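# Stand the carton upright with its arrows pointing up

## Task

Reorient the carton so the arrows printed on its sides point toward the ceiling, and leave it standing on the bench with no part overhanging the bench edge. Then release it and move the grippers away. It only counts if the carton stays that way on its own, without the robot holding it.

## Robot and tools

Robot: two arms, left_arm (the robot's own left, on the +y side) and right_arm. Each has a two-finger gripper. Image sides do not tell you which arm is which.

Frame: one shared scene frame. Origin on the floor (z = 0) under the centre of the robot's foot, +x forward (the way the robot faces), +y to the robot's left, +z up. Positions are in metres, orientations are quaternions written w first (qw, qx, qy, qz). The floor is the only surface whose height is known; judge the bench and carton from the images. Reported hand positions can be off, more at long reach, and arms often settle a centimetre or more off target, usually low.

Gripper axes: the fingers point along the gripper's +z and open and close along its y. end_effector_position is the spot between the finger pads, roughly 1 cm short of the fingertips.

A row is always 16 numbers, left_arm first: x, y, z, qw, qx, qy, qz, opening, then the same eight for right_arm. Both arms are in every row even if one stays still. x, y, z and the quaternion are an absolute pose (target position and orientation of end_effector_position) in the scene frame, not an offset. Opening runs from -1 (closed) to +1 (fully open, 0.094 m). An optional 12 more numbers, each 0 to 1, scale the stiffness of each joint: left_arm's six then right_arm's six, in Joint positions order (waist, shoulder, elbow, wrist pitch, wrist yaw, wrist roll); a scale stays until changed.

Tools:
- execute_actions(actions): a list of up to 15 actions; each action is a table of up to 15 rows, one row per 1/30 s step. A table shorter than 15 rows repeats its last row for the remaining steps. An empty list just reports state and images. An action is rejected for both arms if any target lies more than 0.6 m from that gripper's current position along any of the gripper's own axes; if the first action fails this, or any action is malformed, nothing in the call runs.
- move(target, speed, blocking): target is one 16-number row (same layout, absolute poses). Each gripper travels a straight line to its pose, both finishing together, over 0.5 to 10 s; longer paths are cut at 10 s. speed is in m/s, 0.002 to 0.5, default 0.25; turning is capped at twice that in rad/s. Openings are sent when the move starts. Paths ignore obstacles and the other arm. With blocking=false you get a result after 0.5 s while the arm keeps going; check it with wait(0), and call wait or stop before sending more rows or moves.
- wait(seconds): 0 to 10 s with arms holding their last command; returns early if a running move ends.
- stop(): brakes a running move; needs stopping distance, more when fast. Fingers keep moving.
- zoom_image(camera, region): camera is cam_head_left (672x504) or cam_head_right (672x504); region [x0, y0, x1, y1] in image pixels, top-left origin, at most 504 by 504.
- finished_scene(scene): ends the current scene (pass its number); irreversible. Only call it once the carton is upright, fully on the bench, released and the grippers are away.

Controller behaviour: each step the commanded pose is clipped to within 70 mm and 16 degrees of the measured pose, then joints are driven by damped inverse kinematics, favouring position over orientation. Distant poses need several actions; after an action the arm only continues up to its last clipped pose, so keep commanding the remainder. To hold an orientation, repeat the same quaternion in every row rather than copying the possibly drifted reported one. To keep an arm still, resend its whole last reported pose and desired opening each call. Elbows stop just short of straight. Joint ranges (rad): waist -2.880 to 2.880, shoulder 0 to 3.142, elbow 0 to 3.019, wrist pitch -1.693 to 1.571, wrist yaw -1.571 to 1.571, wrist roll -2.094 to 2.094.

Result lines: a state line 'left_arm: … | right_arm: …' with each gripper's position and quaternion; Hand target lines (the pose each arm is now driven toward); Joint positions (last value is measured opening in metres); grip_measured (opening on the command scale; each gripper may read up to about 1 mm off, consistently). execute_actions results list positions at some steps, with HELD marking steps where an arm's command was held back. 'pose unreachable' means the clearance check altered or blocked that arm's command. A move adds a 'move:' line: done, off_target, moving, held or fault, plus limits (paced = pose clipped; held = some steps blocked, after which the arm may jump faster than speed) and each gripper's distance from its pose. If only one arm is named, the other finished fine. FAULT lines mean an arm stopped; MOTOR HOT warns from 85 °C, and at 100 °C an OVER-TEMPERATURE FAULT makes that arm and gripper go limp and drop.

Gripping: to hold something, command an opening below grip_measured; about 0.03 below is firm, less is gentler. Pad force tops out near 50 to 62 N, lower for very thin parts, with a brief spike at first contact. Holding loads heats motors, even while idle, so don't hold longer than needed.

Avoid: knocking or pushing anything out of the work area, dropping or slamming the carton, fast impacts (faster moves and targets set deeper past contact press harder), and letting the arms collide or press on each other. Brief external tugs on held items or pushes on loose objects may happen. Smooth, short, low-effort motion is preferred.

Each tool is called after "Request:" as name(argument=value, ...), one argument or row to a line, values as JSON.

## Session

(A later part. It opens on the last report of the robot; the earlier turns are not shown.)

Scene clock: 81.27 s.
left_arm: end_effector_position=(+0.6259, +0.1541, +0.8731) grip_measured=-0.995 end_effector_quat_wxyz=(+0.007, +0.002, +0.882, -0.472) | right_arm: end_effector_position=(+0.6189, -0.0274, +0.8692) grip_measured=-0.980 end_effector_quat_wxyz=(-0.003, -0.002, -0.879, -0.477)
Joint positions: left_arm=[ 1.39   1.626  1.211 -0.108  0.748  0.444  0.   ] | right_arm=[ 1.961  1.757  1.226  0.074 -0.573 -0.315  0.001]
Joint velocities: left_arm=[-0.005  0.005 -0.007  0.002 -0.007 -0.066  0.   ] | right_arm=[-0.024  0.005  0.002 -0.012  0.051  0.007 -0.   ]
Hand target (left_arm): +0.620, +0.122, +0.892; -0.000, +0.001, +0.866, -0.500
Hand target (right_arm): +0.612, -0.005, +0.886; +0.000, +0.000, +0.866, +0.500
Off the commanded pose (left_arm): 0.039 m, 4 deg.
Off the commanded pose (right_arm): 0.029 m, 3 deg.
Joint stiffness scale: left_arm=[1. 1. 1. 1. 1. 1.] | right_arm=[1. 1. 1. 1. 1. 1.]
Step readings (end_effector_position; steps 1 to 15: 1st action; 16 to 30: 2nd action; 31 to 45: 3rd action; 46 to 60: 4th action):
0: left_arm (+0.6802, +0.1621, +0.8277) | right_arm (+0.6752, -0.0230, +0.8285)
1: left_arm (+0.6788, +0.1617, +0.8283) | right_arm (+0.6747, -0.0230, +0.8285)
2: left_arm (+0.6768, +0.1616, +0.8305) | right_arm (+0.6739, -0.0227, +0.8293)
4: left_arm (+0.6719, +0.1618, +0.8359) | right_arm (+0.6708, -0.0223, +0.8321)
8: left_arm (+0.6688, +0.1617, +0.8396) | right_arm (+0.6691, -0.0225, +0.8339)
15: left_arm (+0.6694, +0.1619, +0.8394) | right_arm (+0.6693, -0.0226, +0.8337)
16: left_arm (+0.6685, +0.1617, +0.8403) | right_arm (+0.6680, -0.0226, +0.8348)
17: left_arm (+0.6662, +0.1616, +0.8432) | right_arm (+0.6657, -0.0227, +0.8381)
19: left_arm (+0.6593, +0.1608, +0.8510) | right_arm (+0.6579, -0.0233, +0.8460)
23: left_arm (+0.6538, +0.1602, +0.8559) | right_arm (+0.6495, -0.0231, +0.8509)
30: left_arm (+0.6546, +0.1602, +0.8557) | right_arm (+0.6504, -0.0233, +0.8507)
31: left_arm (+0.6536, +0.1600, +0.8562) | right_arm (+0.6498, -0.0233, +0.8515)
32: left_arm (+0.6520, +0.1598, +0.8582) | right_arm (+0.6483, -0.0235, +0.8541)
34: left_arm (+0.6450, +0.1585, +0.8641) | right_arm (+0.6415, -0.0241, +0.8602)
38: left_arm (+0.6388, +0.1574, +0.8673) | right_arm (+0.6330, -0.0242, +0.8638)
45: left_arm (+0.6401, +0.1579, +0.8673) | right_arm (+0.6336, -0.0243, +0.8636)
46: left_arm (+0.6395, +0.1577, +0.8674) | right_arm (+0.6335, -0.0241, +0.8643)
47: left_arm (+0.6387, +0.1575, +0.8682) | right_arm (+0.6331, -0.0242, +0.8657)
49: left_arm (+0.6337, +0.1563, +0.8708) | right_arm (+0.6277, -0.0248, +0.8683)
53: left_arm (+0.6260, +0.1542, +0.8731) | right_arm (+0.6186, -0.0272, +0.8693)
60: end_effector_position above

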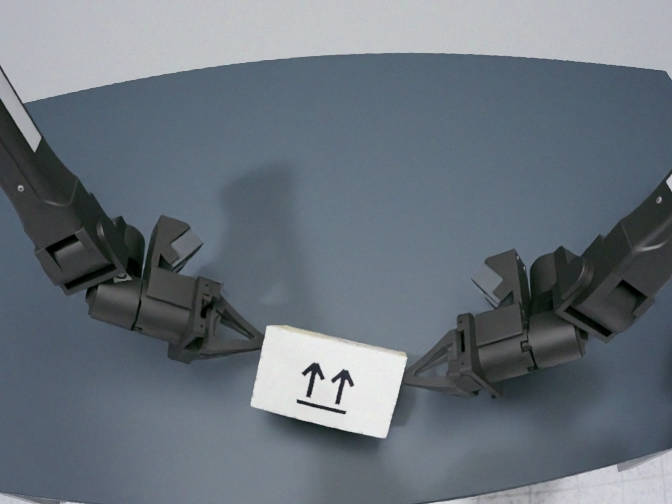

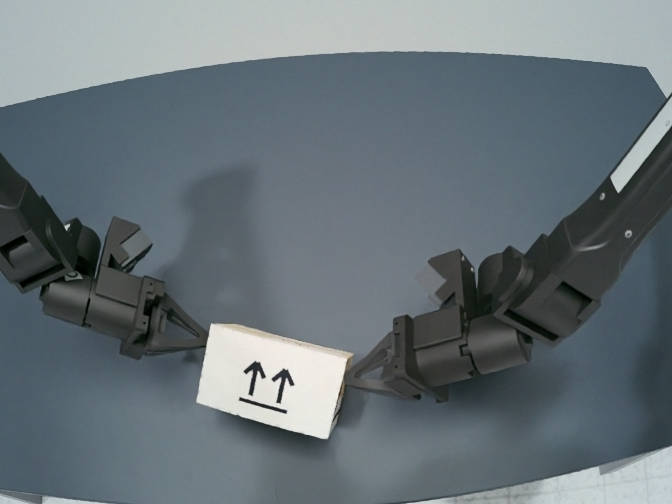

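Request:
execute_actions(
  actions=[
    [[0.6,0.119,0.89,0,0,0.866,-0.5,-1,0.592,-0.007,0.885,0,0,0.866,0.5,-1]],
    [[0.58,0.116,0.887,0,0,0.866,-0.5,-1,0.572,-0.01,0.882,0,0,0.866,0.5,-1]],
    [[0.562,0.113,0.88,0,0,0.866,-0.5,-1,0.554,-0.013,0.875,0,0,0.866,0.5,-1]],
  ],
)

Scene clock: 84.70 s.
left_arm: end_effector_position=(+0.6047, +0.1445, +0.8764) grip_measured=-0.995 end_effector_quat_wxyz=(+0.034, +0.009, +0.880, -0.474) | right_arm: end_effector_position=(+0.5651, -0.0273, +0.8626) grip_measured=-0.980 end_effector_quat_wxyz=(-0.002, -0.008, -0.874, -0.486)
Joint positions: left_arm=[1.39  1.643 1.14  0.028 0.771 0.45  0.   ] | right_arm=[ 1.925  1.82   1.159  0.189 -0.626 -0.325  0.001]
Joint velocities: left_arm=[-0.005 -0.005 -0.012  0.002 -0.007  0.037 -0.   ] | right_arm=[-0.005 -0.015 -0.012  0.002 -0.037  0.022 -0.001]
Hand target (left_arm): +0.563, +0.115, +0.883; +0.000, +0.001, +0.866, -0.500
Hand target (right_arm): +0.554, -0.013, +0.874; +0.000, +0.000, +0.866, +0.500
Off the commanded pose (left_arm): 0.053 m, 5 deg.
Off the commanded pose (right_arm): 0.022 m, 2 deg.
Joint stiffness scale: left_arm=[1. 1. 1. 1. 1. 1.] | right_arm=[1. 1. 1. 1. 1. 1.]
Step readings (end_effector_position; steps 1 to 15: 1st action; 16 to 30: 2nd action; 31 to 45: 3rd action):
0: left_arm (+0.6259, +0.1541, +0.8731) | right_arm (+0.6189, -0.0274, +0.8692)
1: left_arm (+0.6259, +0.1540, +0.8731) | right_arm (+0.6192, -0.0272, +0.8699)
2: left_arm (+0.6255, +0.1537, +0.8732) | right_arm (+0.6193, -0.0275, +0.8703)
4: left_arm (+0.6226, +0.1529, +0.8740) | right_arm (+0.6165, -0.0287, +0.8703)
8: left_arm (+0.6161, +0.1510, +0.8760) | right_arm (+0.6102, -0.0306, +0.8703)
15: left_arm (+0.6159, +0.1510, +0.8761) | right_arm (+0.6096, -0.0305, +0.8702)
16: left_arm (+0.6161, +0.1507, +0.8763) | right_arm (+0.6095, -0.0305, +0.8705)
17: left_arm (+0.6163, +0.1504, +0.8766) | right_arm (+0.6098, -0.0308, +0.8707)
19: left_arm (+0.6143, +0.1496, +0.8776) | right_arm (+0.6058, -0.0317, +0.8702)
23: left_arm (+0.6096, +0.1482, +0.8793) | right_arm (+0.5939, -0.0311, +0.8693)
30: left_arm (+0.6101, +0.1483, +0.8792) | right_arm (+0.5862, -0.0289, +0.8682)
31: left_arm (+0.6105, +0.1481, +0.8790) | right_arm (+0.5865, -0.0290, +0.8683)
32: left_arm (+0.6115, +0.1479, +0.8786) | right_arm (+0.5872, -0.0293, +0.8679)
34: left_arm (+0.6112, +0.1472, +0.8789) | right_arm (+0.5842, -0.0291, +0.8672)
38: left_arm (+0.6085, +0.1461, +0.8780) | right_arm (+0.5729, -0.0274, +0.8650)
45: end_effector_position above

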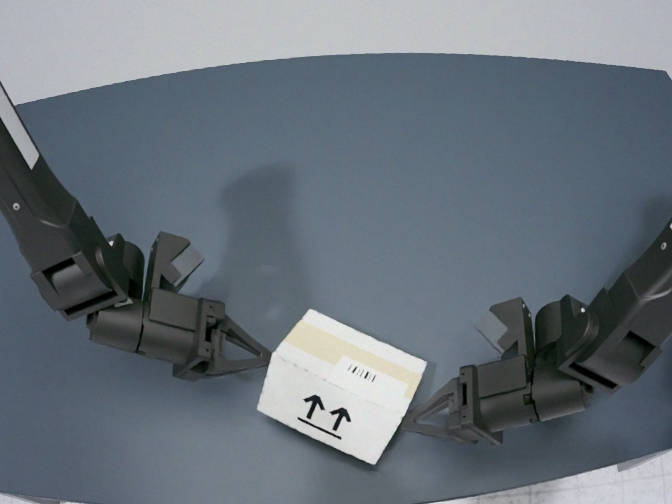

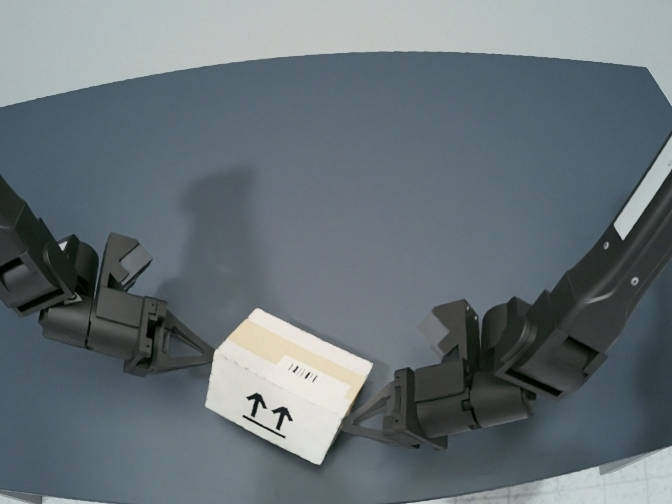

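Request:
move(
  target=[0.6,0.18,0.875,0,0,0.866,-0.5,-1,0.555,-0.065,0.865,0,0,0.866,0.5,-1],
  speed=0.05,
)

Request:
move(
  target=[0.6,0.3,0.93,0,0,0.866,-0.5,-1,0.56,-0.22,0.93,0,0,0.866,0.5,-1],
  speed=0.3,
)

Scene clock: 87.70 s.
left_arm: end_effector_position=(+0.6015, +0.1709, +0.8776) grip_measured=-0.995 end_effector_quat_wxyz=(+0.001, -0.000, +0.863, -0.504) | right_arm: end_effector_position=(+0.5626, -0.0609, +0.8611) grip_measured=-0.980 end_effector_quat_wxyz=(-0.007, -0.002, -0.866, -0.499)
Joint positions: left_arm=[ 1.447  1.643  1.21  -0.184  0.858  0.524  0.   ] | right_arm=[ 1.86   1.796  1.159  0.131 -0.713 -0.385  0.001]
Joint velocities: left_arm=[-0.005  0.015 -0.007 -0.012 -0.066 -0.037 -0.   ] | right_arm=[ 0.005 -0.015  0.002  0.017  0.051 -0.007  0.001]
Hand target (left_arm): +0.600, +0.179, +0.876; +0.000, -0.000, +0.866, -0.501
Hand target (right_arm): +0.555, -0.065, +0.865; +0.000, -0.001, +0.866, +0.500
Off the commanded pose (left_arm): 0.010 m, 1 deg.
Off the commanded pose (right_arm): 0.009 m, 1 deg.
Joint stiffness scale: left_arm=[1. 1. 1. 1. 1. 1.] | right_arm=[1. 1. 1. 1. 1. 1.]
move: done

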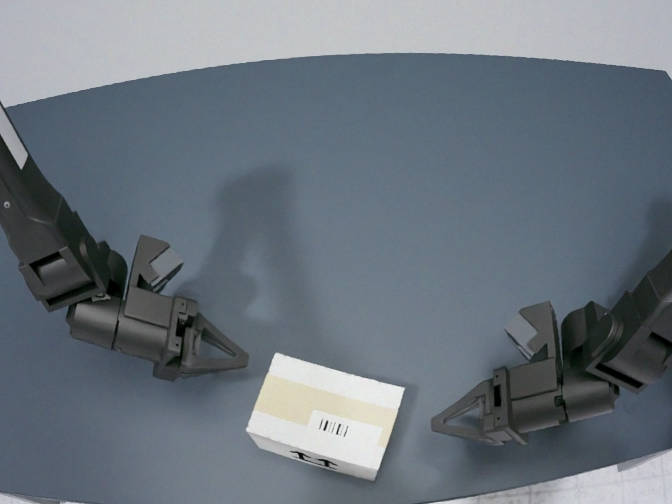

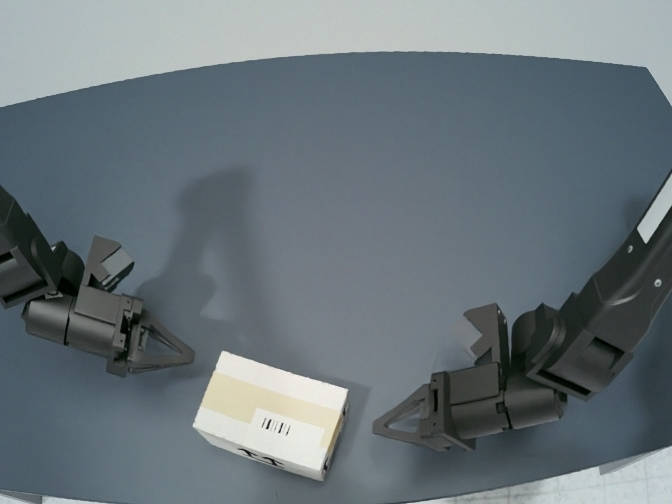

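Scene clock: 88.87 s.
left_arm: end_effector_position=(+0.5950, +0.2987, +0.9282) grip_measured=-0.995 end_effector_quat_wxyz=(-0.005, -0.006, +0.867, -0.499) | right_arm: end_effector_position=(+0.5741, -0.2300, +0.9274) grip_measured=-0.980 end_effector_quat_wxyz=(-0.013, +0.005, -0.872, -0.489)
Joint positions: left_arm=[ 1.689  1.499  1.202 -0.533  1.028  0.773  0.   ] | right_arm=[ 1.576  1.498  1.043 -0.197 -0.931 -0.615  0.001]
Joint velocities: left_arm=[-0.005  0.005  0.002 -0.017  0.022  0.037  0.   ] | right_arm=[-0.005 -0.005 -0.002  0.002  0.007 -0.095 -0.   ]
Hand target (left_arm): +0.600, +0.298, +0.932; +0.000, -0.001, +0.865, -0.501
Hand target (right_arm): +0.558, -0.220, +0.932; -0.000, -0.002, +0.867, +0.499
Off the commanded pose (left_arm): 0.005 m, 1 deg.
Off the commanded pose (right_arm): 0.017 m, 2 deg.
Joint stiffness scale: left_arm=[1. 1. 1. 1. 1. 1.] | right_arm=[1. 1. 1. 1. 1. 1.]
move: off_target (right_arm)

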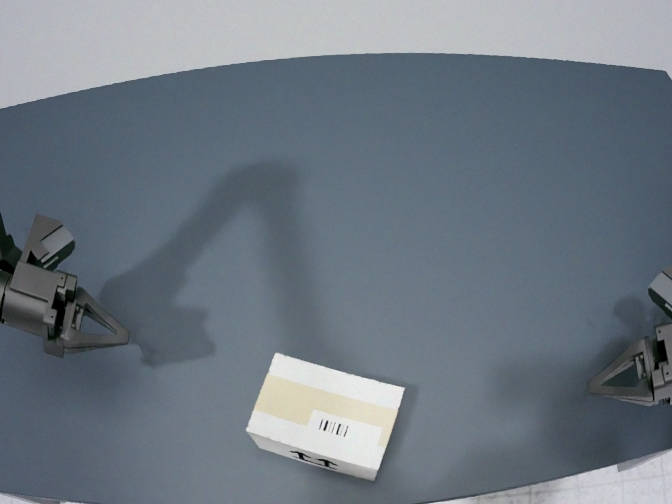

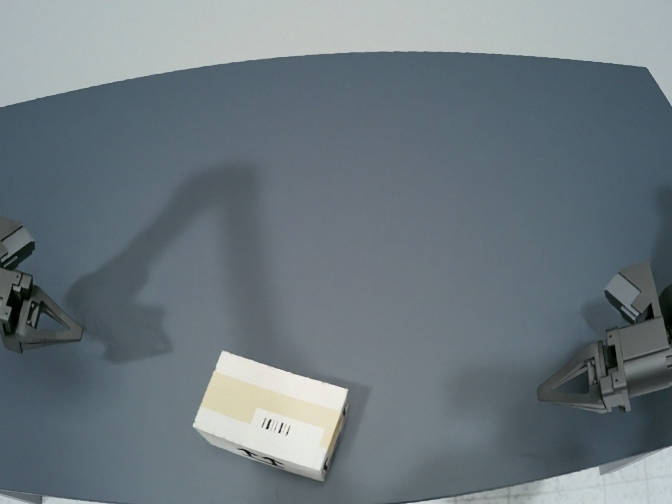

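Upright and within the bench edge.

Request:
finished_scene(
  scene=1,
)

The scene is finished: the task was done.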